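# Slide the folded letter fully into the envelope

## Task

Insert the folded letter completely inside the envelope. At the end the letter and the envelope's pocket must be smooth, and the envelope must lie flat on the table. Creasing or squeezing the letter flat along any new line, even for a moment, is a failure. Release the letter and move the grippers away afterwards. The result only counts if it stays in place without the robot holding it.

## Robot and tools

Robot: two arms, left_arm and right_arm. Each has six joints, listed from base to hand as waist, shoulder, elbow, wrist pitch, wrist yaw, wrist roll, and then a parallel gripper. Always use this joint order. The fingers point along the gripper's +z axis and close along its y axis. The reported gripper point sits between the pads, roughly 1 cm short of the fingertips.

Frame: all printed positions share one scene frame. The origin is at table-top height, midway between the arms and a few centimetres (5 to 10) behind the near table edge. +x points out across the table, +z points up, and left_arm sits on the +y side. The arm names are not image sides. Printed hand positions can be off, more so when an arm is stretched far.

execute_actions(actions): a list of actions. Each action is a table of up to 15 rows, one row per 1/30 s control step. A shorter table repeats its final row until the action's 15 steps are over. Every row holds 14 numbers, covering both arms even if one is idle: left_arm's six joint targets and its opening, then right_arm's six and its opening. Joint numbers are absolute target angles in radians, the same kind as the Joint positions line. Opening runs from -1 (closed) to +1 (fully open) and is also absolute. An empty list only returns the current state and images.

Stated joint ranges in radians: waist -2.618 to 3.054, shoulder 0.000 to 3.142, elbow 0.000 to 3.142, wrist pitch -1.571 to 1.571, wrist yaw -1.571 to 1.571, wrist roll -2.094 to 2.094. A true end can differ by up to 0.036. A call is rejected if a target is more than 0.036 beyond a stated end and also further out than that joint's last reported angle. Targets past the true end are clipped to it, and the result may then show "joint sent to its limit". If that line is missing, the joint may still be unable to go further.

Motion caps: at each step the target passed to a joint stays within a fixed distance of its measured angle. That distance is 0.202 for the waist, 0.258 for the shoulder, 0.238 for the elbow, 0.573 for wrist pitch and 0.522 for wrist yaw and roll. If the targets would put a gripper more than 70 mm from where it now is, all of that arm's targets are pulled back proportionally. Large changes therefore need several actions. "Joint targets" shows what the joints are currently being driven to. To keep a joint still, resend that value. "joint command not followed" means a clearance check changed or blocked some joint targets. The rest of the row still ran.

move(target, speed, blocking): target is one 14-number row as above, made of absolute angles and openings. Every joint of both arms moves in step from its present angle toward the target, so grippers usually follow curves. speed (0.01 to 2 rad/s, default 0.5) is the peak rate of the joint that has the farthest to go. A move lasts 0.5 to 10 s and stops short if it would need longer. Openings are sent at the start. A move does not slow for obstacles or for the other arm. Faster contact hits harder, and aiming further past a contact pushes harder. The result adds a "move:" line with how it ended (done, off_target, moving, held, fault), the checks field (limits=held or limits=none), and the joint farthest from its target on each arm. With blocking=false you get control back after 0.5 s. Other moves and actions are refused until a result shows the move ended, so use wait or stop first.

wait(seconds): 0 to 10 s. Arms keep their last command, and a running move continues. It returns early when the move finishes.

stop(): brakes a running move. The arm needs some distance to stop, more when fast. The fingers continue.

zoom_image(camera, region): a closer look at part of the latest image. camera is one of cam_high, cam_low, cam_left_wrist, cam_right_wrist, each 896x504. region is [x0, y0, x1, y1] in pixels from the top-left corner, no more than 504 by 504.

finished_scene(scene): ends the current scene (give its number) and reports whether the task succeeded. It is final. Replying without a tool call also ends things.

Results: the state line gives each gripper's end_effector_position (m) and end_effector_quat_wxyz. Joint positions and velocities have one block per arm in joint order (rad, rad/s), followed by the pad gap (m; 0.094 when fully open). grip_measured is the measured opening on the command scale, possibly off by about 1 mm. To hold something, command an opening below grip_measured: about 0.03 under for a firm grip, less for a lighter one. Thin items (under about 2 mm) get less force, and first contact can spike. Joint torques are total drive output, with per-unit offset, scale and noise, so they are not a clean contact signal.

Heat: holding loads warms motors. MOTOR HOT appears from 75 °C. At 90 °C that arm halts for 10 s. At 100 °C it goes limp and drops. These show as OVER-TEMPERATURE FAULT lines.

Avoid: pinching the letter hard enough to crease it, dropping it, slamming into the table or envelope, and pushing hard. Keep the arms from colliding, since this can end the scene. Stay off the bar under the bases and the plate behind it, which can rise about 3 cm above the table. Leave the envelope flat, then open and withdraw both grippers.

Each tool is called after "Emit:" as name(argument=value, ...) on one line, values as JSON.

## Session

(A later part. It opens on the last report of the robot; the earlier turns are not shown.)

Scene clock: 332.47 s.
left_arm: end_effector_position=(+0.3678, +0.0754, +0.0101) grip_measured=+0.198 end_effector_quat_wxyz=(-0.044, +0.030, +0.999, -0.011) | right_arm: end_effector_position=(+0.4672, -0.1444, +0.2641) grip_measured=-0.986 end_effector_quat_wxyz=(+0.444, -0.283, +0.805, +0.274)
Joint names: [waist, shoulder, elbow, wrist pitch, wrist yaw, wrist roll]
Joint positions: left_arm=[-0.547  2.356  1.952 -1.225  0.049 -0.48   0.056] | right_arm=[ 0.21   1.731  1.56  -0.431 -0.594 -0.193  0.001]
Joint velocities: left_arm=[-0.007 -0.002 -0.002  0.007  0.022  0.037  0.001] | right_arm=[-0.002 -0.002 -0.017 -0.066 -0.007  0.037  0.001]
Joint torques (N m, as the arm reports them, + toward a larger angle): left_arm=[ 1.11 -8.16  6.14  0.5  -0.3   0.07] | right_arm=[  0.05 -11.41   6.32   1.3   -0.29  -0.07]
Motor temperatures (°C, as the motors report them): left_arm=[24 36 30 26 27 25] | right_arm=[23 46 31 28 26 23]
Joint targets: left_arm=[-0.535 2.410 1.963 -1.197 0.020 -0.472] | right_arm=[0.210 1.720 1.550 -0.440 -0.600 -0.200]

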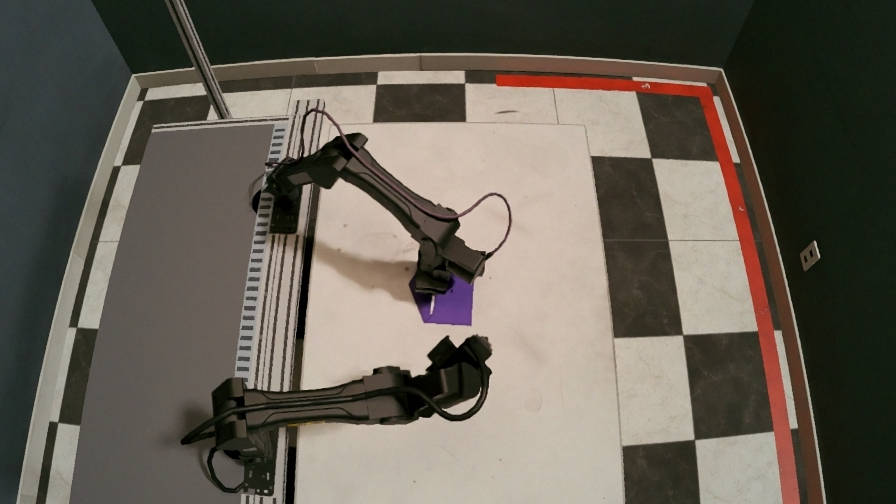

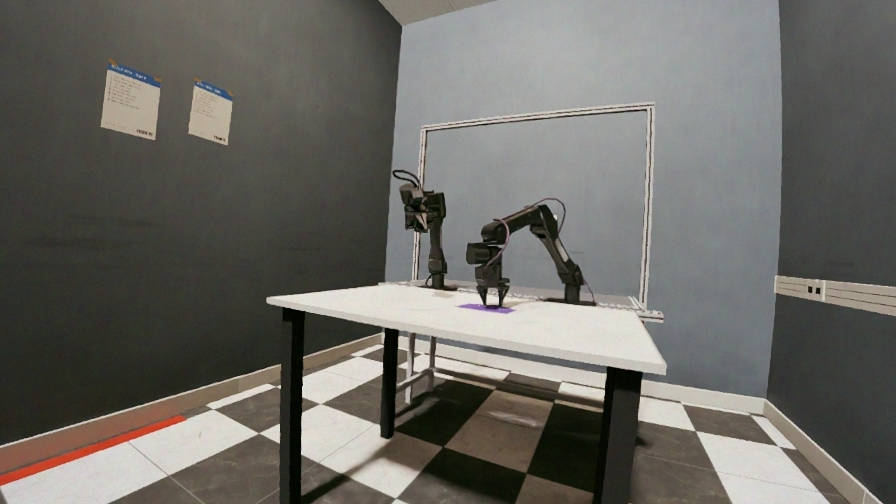

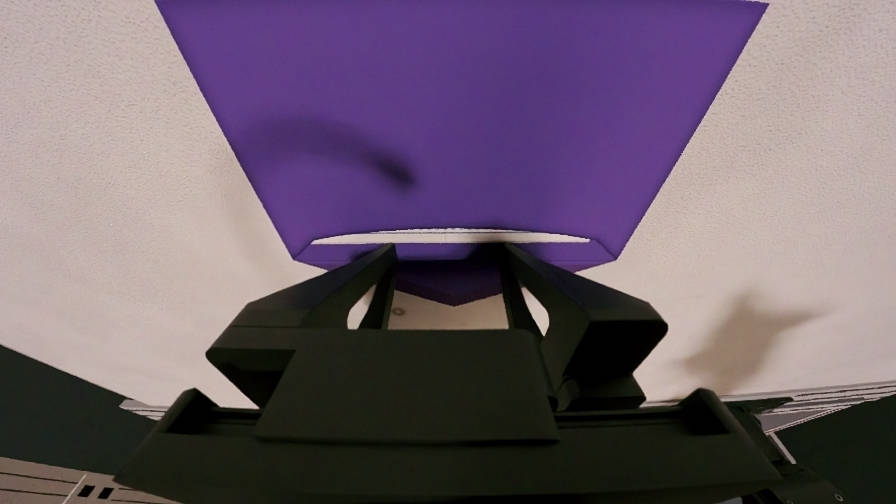

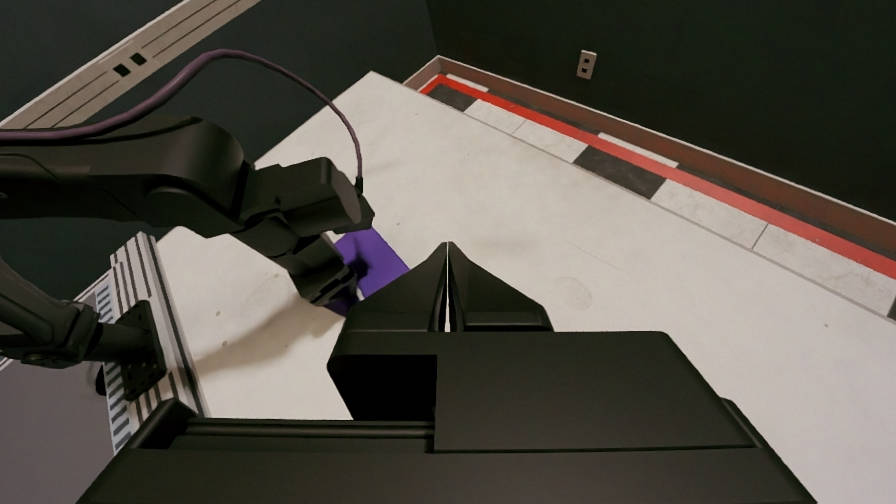

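Emit:
execute_actions(actions=[[[-0.533,2.416,1.973,-1.20,0.02,-0.47,0.2,0.21,1.72,1.55,-0.44,-0.6,-0.2,-1]],[[-0.532,2.42,1.98,-1.202,0.02,-0.469,0.2,0.21,1.72,1.55,-0.44,-0.6,-0.2,-1]]])

Emit:
move(target=[-0.56,2.28,1.90,-1.2,0.045,-0.48,0.2,0.21,1.72,1.55,-0.44,-0.6,-0.2,-1], speed=0.1)

Emit:
move(target=[-0.3,1.6,1.4,-0.9,0,-0.3,0.2,0.21,1.6,1.4,-0.6,0,0,-1], speed=0.5)

Emit:
zoom_image(camera="cam_high", region=[380, 230, 500, 340])

Scene clock: 342.87 s.
left_arm: end_effector_position=(+0.3684, +0.0756, +0.0100) grip_measured=+0.198 end_effector_quat_wxyz=(-0.046, +0.031, +0.998, -0.011) | right_arm: end_effector_position=(+0.4672, -0.1444, +0.2641) grip_measured=-0.986 end_effector_quat_wxyz=(+0.444, -0.283, +0.805, +0.274)
Joint names: [waist, shoulder, elbow, wrist pitch, wrist yaw, wrist roll]
Joint positions: left_arm=[-0.546  2.362  1.961 -1.232  0.05  -0.476  0.056] | right_arm=[ 0.21   1.731  1.56  -0.431 -0.594 -0.193  0.001]
Joint velocities: left_arm=[-0.007 -0.007  0.002  0.051  0.037 -0.007 -0.001] | right_arm=[-0.022 -0.017  0.002 -0.022 -0.007  0.022 -0.001]
Joint torques (N m, as the arm reports them, + toward a larger angle): left_arm=[ 1.24 -7.91  6.68  0.52 -0.32  0.07] | right_arm=[  0.05 -11.43   6.32   1.31  -0.3   -0.07]
Motor temperatures (°C, as the motors report them): left_arm=[24 36 30 26 27 25] | right_arm=[23 45 31 29 26 23]
Joint targets: left_arm=[-0.532 2.420 1.980 -1.202 0.020 -0.469] | right_arm=[0.210 1.720 1.550 -0.440 -0.600 -0.200]

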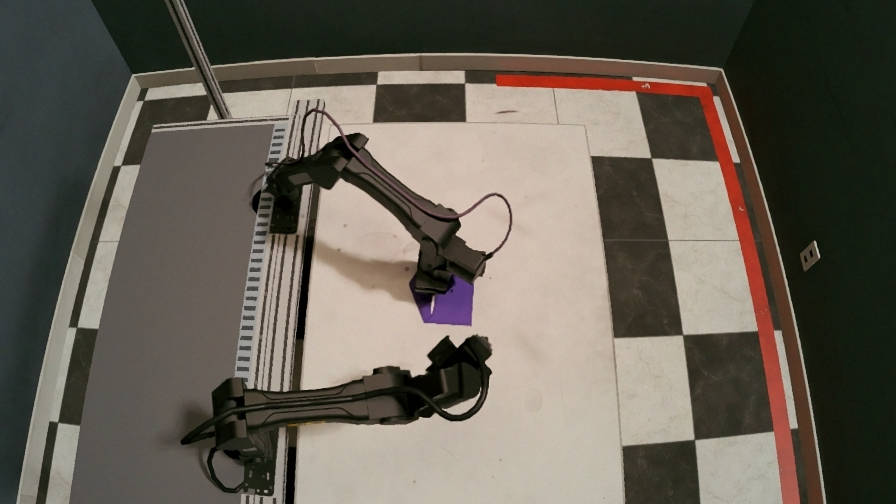

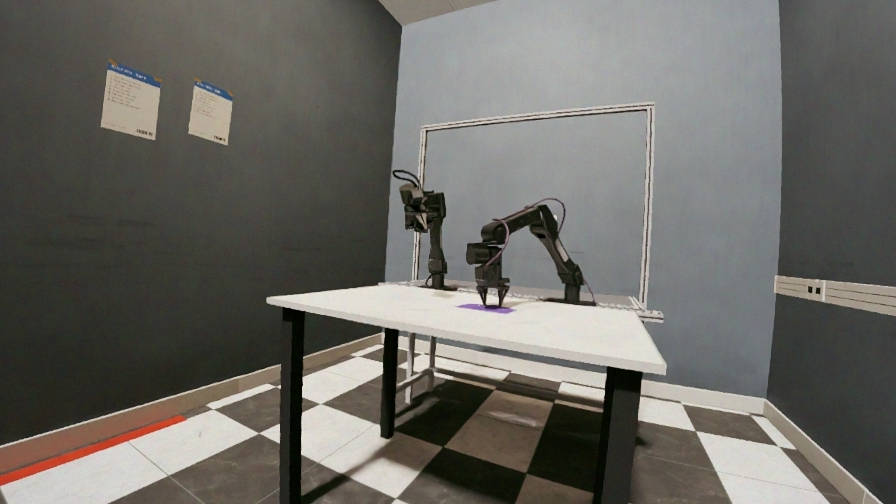

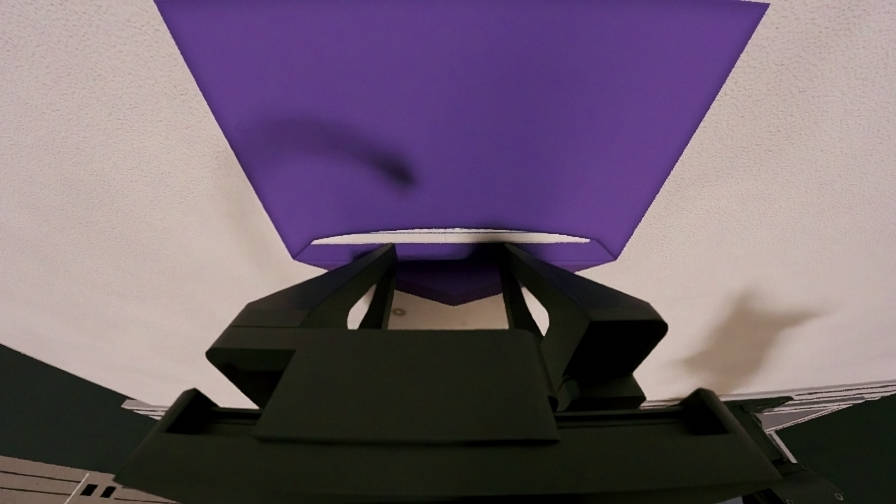

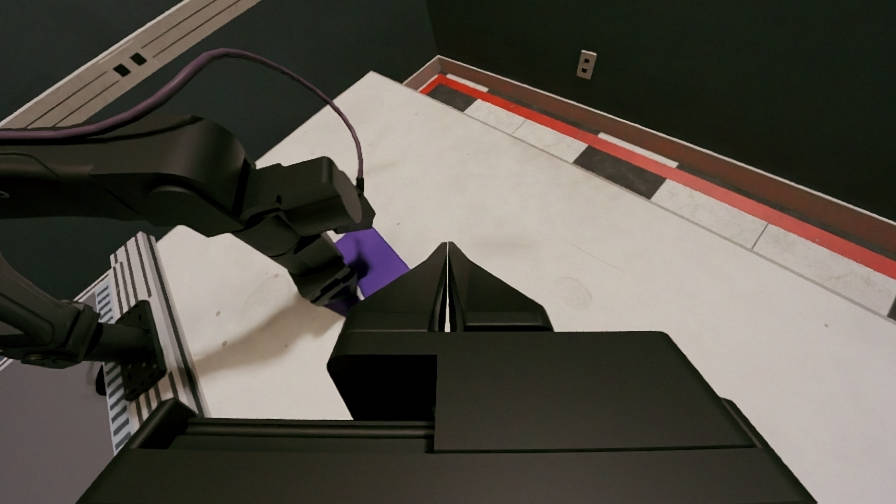

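Scene clock: 344.10 s.
left_arm: end_effector_position=(+0.3632, +0.0760, +0.0206) grip_measured=+0.198 end_effector_quat_wxyz=(-0.038, +0.034, +0.999, -0.016) | right_arm: end_effector_position=(+0.4672, -0.1444, +0.2641) grip_measured=-0.986 end_effector_quat_wxyz=(+0.444, -0.283, +0.805, +0.274)
Joint names: [waist, shoulder, elbow, wrist pitch, wrist yaw, wrist roll]
Joint positions: left_arm=[-0.551  2.31   1.914 -1.217  0.052 -0.476  0.056] | right_arm=[ 0.21   1.731  1.56  -0.431 -0.594 -0.193  0.001]
Joint velocities: left_arm=[-0.007  0.012  0.002 -0.022 -0.007 -0.022 -0.   ] | right_arm=[ 0.002 -0.002 -0.002  0.066  0.037  0.007 -0.001]
Joint torques (N m, as the arm reports them, + toward a larger angle): left_arm=[ -0.9  -13.05   4.24   0.43  -0.06  -0.04] | right_arm=[  0.06 -11.4    6.33   1.31  -0.3   -0.07]
Motor temperatures (°C, as the motors report them): left_arm=[24 37 30 26 27 25] | right_arm=[23 45 31 29 26 23]
Joint targets: left_arm=[-0.560 2.280 1.900 -1.200 0.045 -0.480] | right_arm=[0.210 1.720 1.550 -0.440 -0.600 -0.200]
move: off_target (left_arm); limits=none; left_arm: farthest joint: the shoulder, 0.030 radians from its target (0.082 radians at the start); right_arm: farthest joint: the shoulder, 0.011 radians from its target (0.011 radians at the start)

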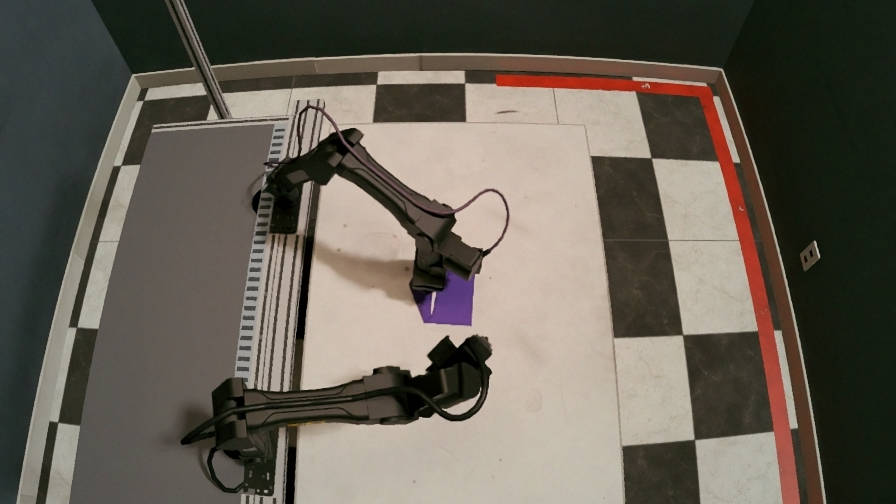

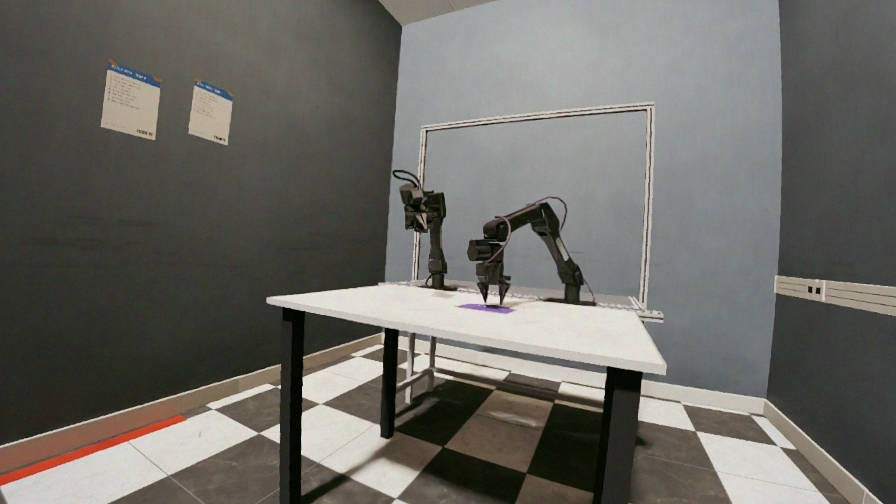

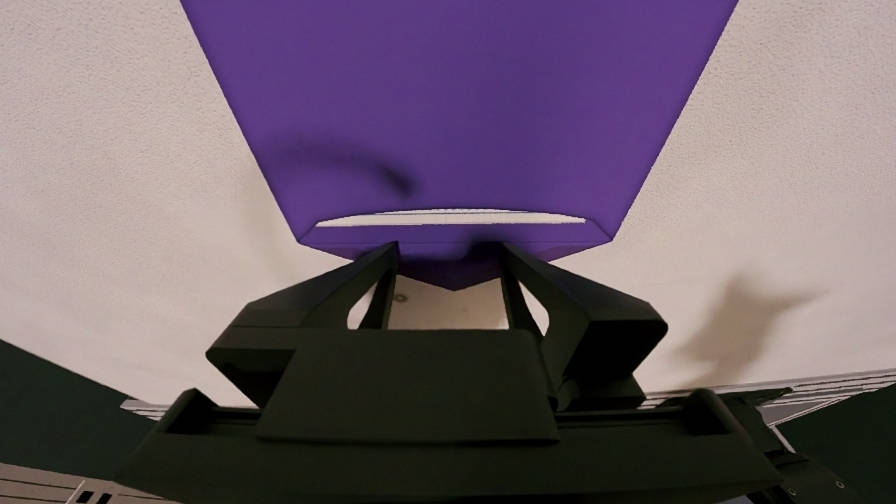

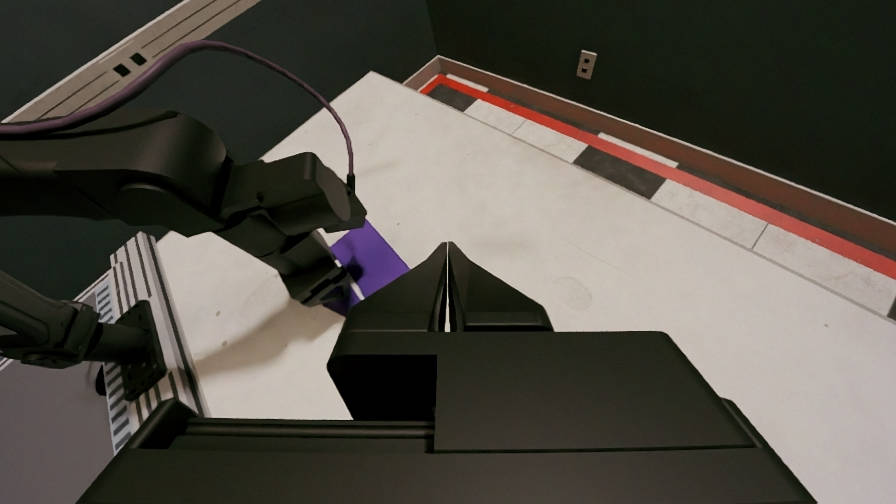

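Scene clock: 346.27 s.
left_arm: end_effector_position=(+0.3719, +0.1941, +0.1585) grip_measured=+0.198 end_effector_quat_wxyz=(+0.202, -0.006, +0.976, -0.074) | right_arm: end_effector_position=(+0.4527, -0.2454, +0.2012) grip_measured=-0.986 end_effector_quat_wxyz=(+0.371, -0.082, +0.923, +0.053)
Joint names: [waist, shoulder, elbow, wrist pitch, wrist yaw, wrist roll]
Joint positions: left_arm=[-0.304  1.625  1.415 -0.916  0.009 -0.309  0.056] | right_arm=[ 0.21   1.625  1.418 -0.583 -0.005 -0.005  0.001]
Joint velocities: left_arm=[-0.017  0.007 -0.007  0.007  0.022  0.022  0.   ] | right_arm=[-0.002 -0.002 -0.017  0.022 -0.037 -0.095 -0.001]
Joint torques (N m, as the arm reports them, + toward a larger angle): left_arm=[ 0.34 -8.28  4.95  1.36 -0.12  0.08] | right_arm=[  0.06 -11.37   5.68   1.13   0.01   0.07]
Motor temperatures (°C, as the motors report them): left_arm=[24 37 30 26 27 25] | right_arm=[23 45 31 29 26 23]
Joint targets: left_arm=[-0.300 1.600 1.400 -0.900 -0.000 -0.300] | right_arm=[0.210 1.600 1.400 -0.600 -0.000 0.000]
move: off_target (left_arm, right_arm); limits=none; left_arm: farthest joint: the shoulder, 0.025 radians from its target (0.710 radians at the start); right_arm: farthest joint: the shoulder, 0.025 radians from its target (0.131 radians at the start)

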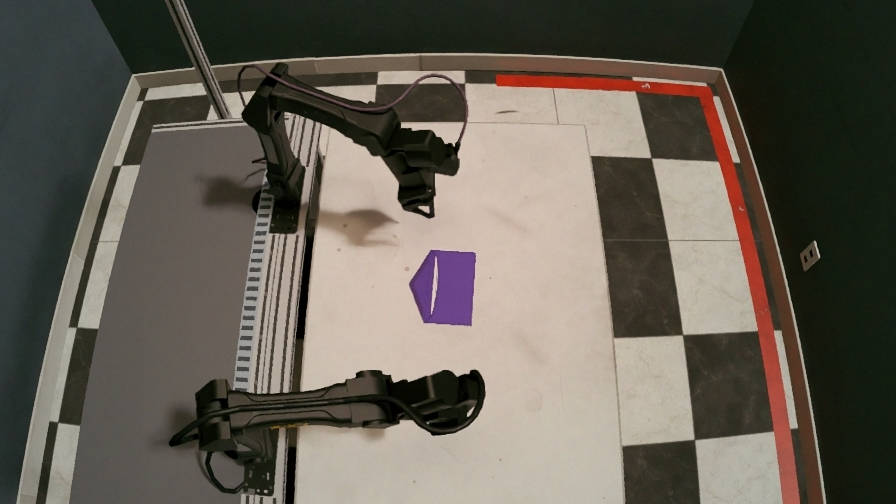

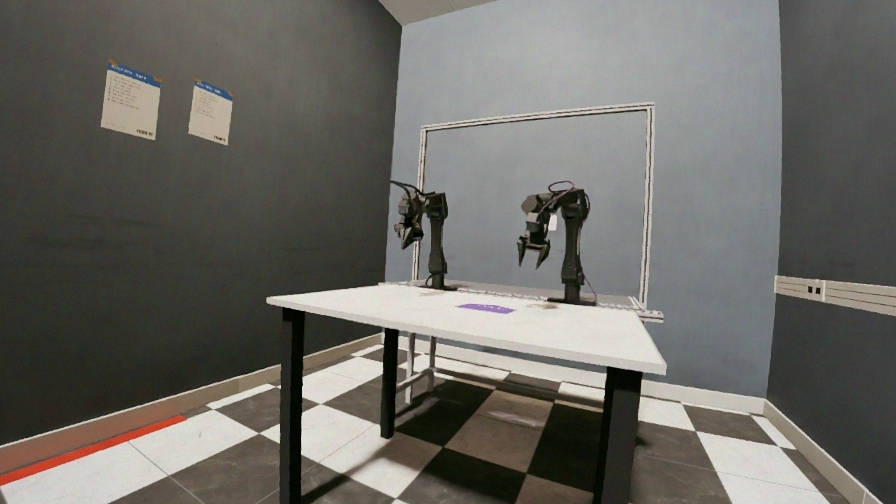

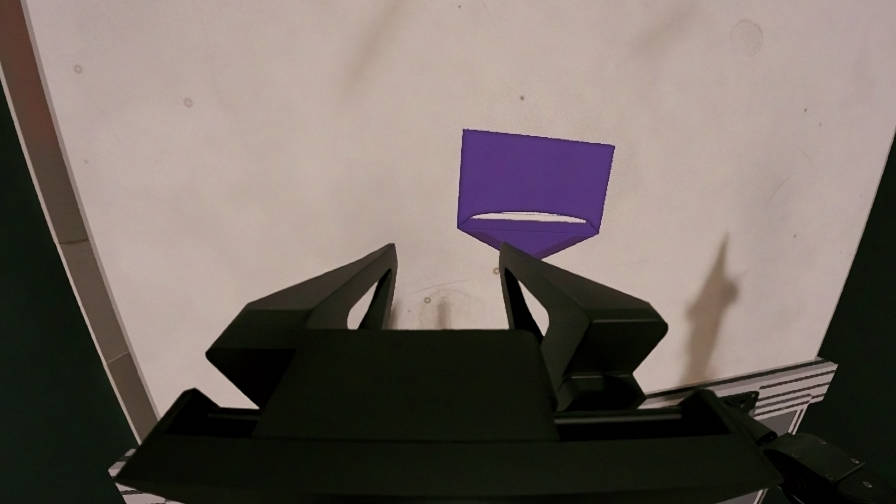

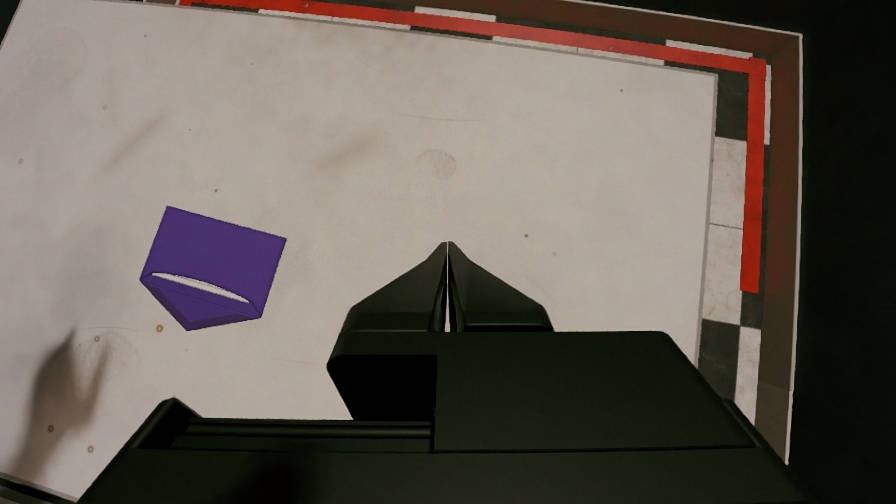

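Region (380, 230, 500, 340) of cam_high's 896x504 image, scaled by 4.200, with more detail than that image has; it fills the top 462 rows of this view, and the rest is white.

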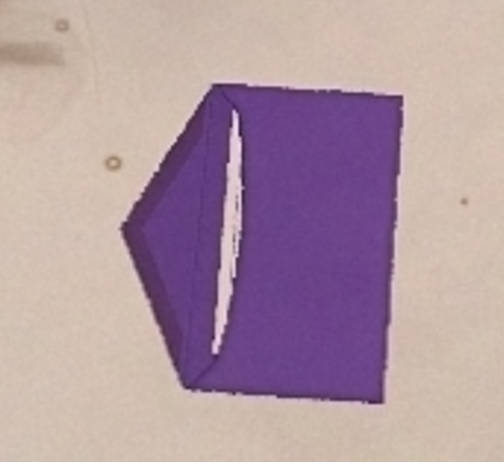

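Emit:
execute_actions(actions=[])

Scene clock: 360.00 s.
left_arm: end_effector_position=(+0.3719, +0.1941, +0.1585) grip_measured=+0.198 end_effector_quat_wxyz=(+0.203, -0.006, +0.976, -0.074) | right_arm: end_effector_position=(+0.4527, -0.2455, +0.2012) grip_measured=-0.986 end_effector_quat_wxyz=(+0.372, -0.082, +0.923, +0.053)
Joint names: [waist, shoulder, elbow, wrist pitch, wrist yaw, wrist roll]
Joint positions: left_arm=[-0.304  1.625  1.415 -0.915  0.009 -0.309  0.056] | right_arm=[ 0.21   1.625  1.418 -0.583 -0.004 -0.005  0.001]
Joint velocities: left_arm=[-0.002  0.012 -0.002  0.022  0.051  0.007  0.   ] | right_arm=[ 0.012 -0.007 -0.017 -0.022  0.037 -0.081  0.   ]
Joint torques (N m, as the arm reports them, + toward a larger angle): left_arm=[ 0.37 -8.26  4.96  1.38 -0.11  0.08] | right_arm=[  0.05 -11.36   5.7    1.14   0.02   0.06]
Motor temperatures (°C, as the motors report them): left_arm=[24 36 29 27 27 25] | right_arm=[23 45 31 29 26 23]
Joint targets: left_arm=[-0.300 1.600 1.400 -0.900 -0.000 -0.300] | right_arm=[0.210 1.600 1.400 -0.600 0.000 -0.000]

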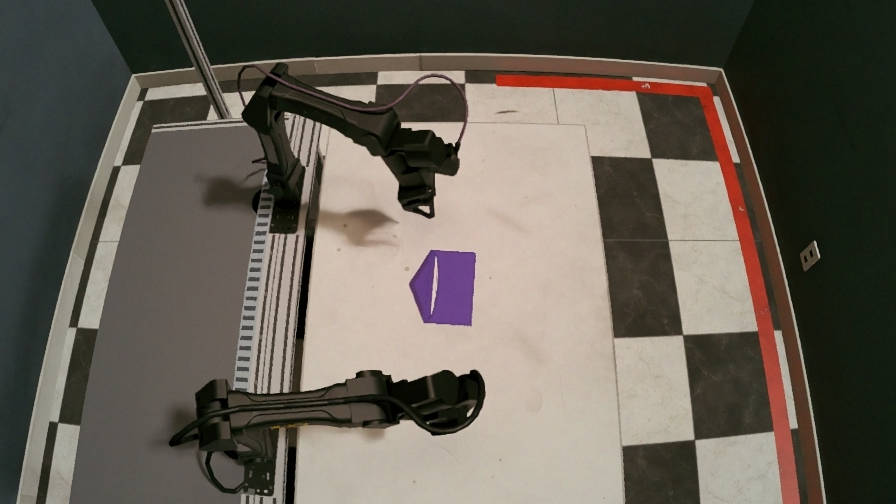

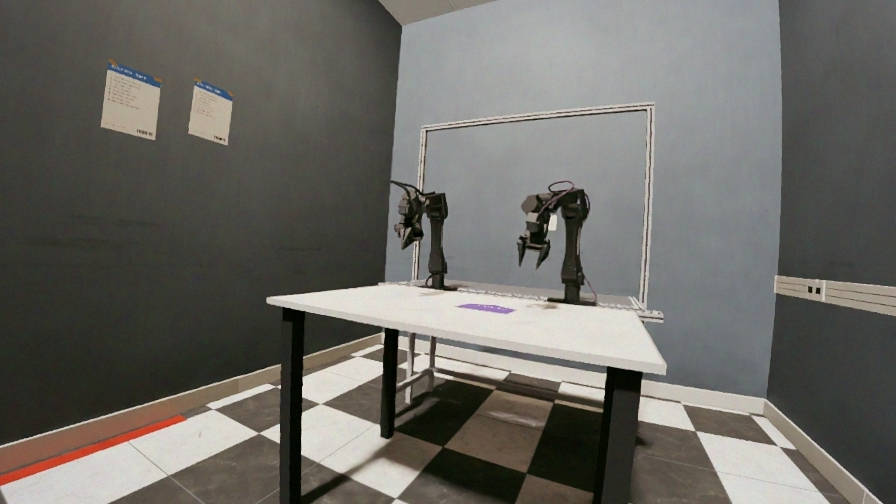

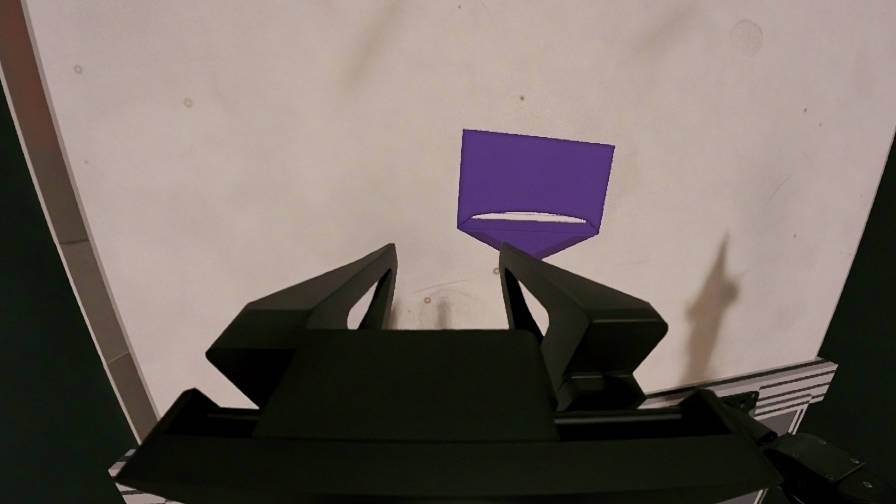

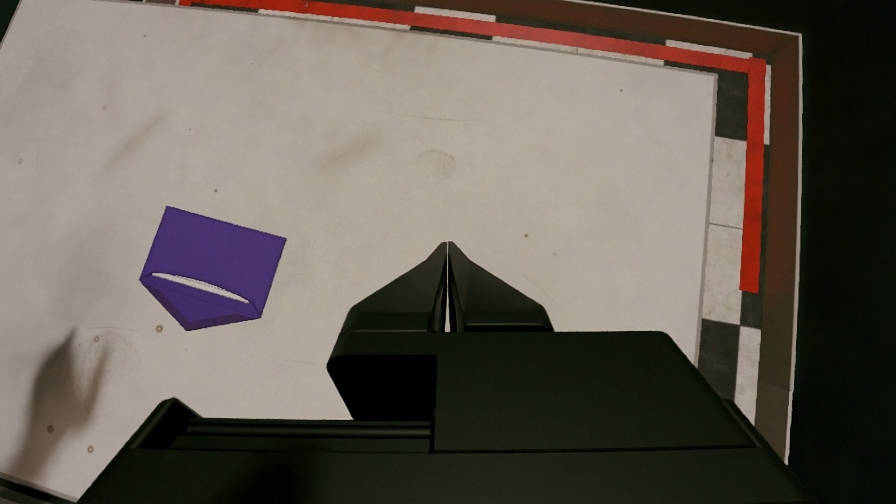

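Emit:
finished_scene(scene=1)

The scene is finished: the task was done.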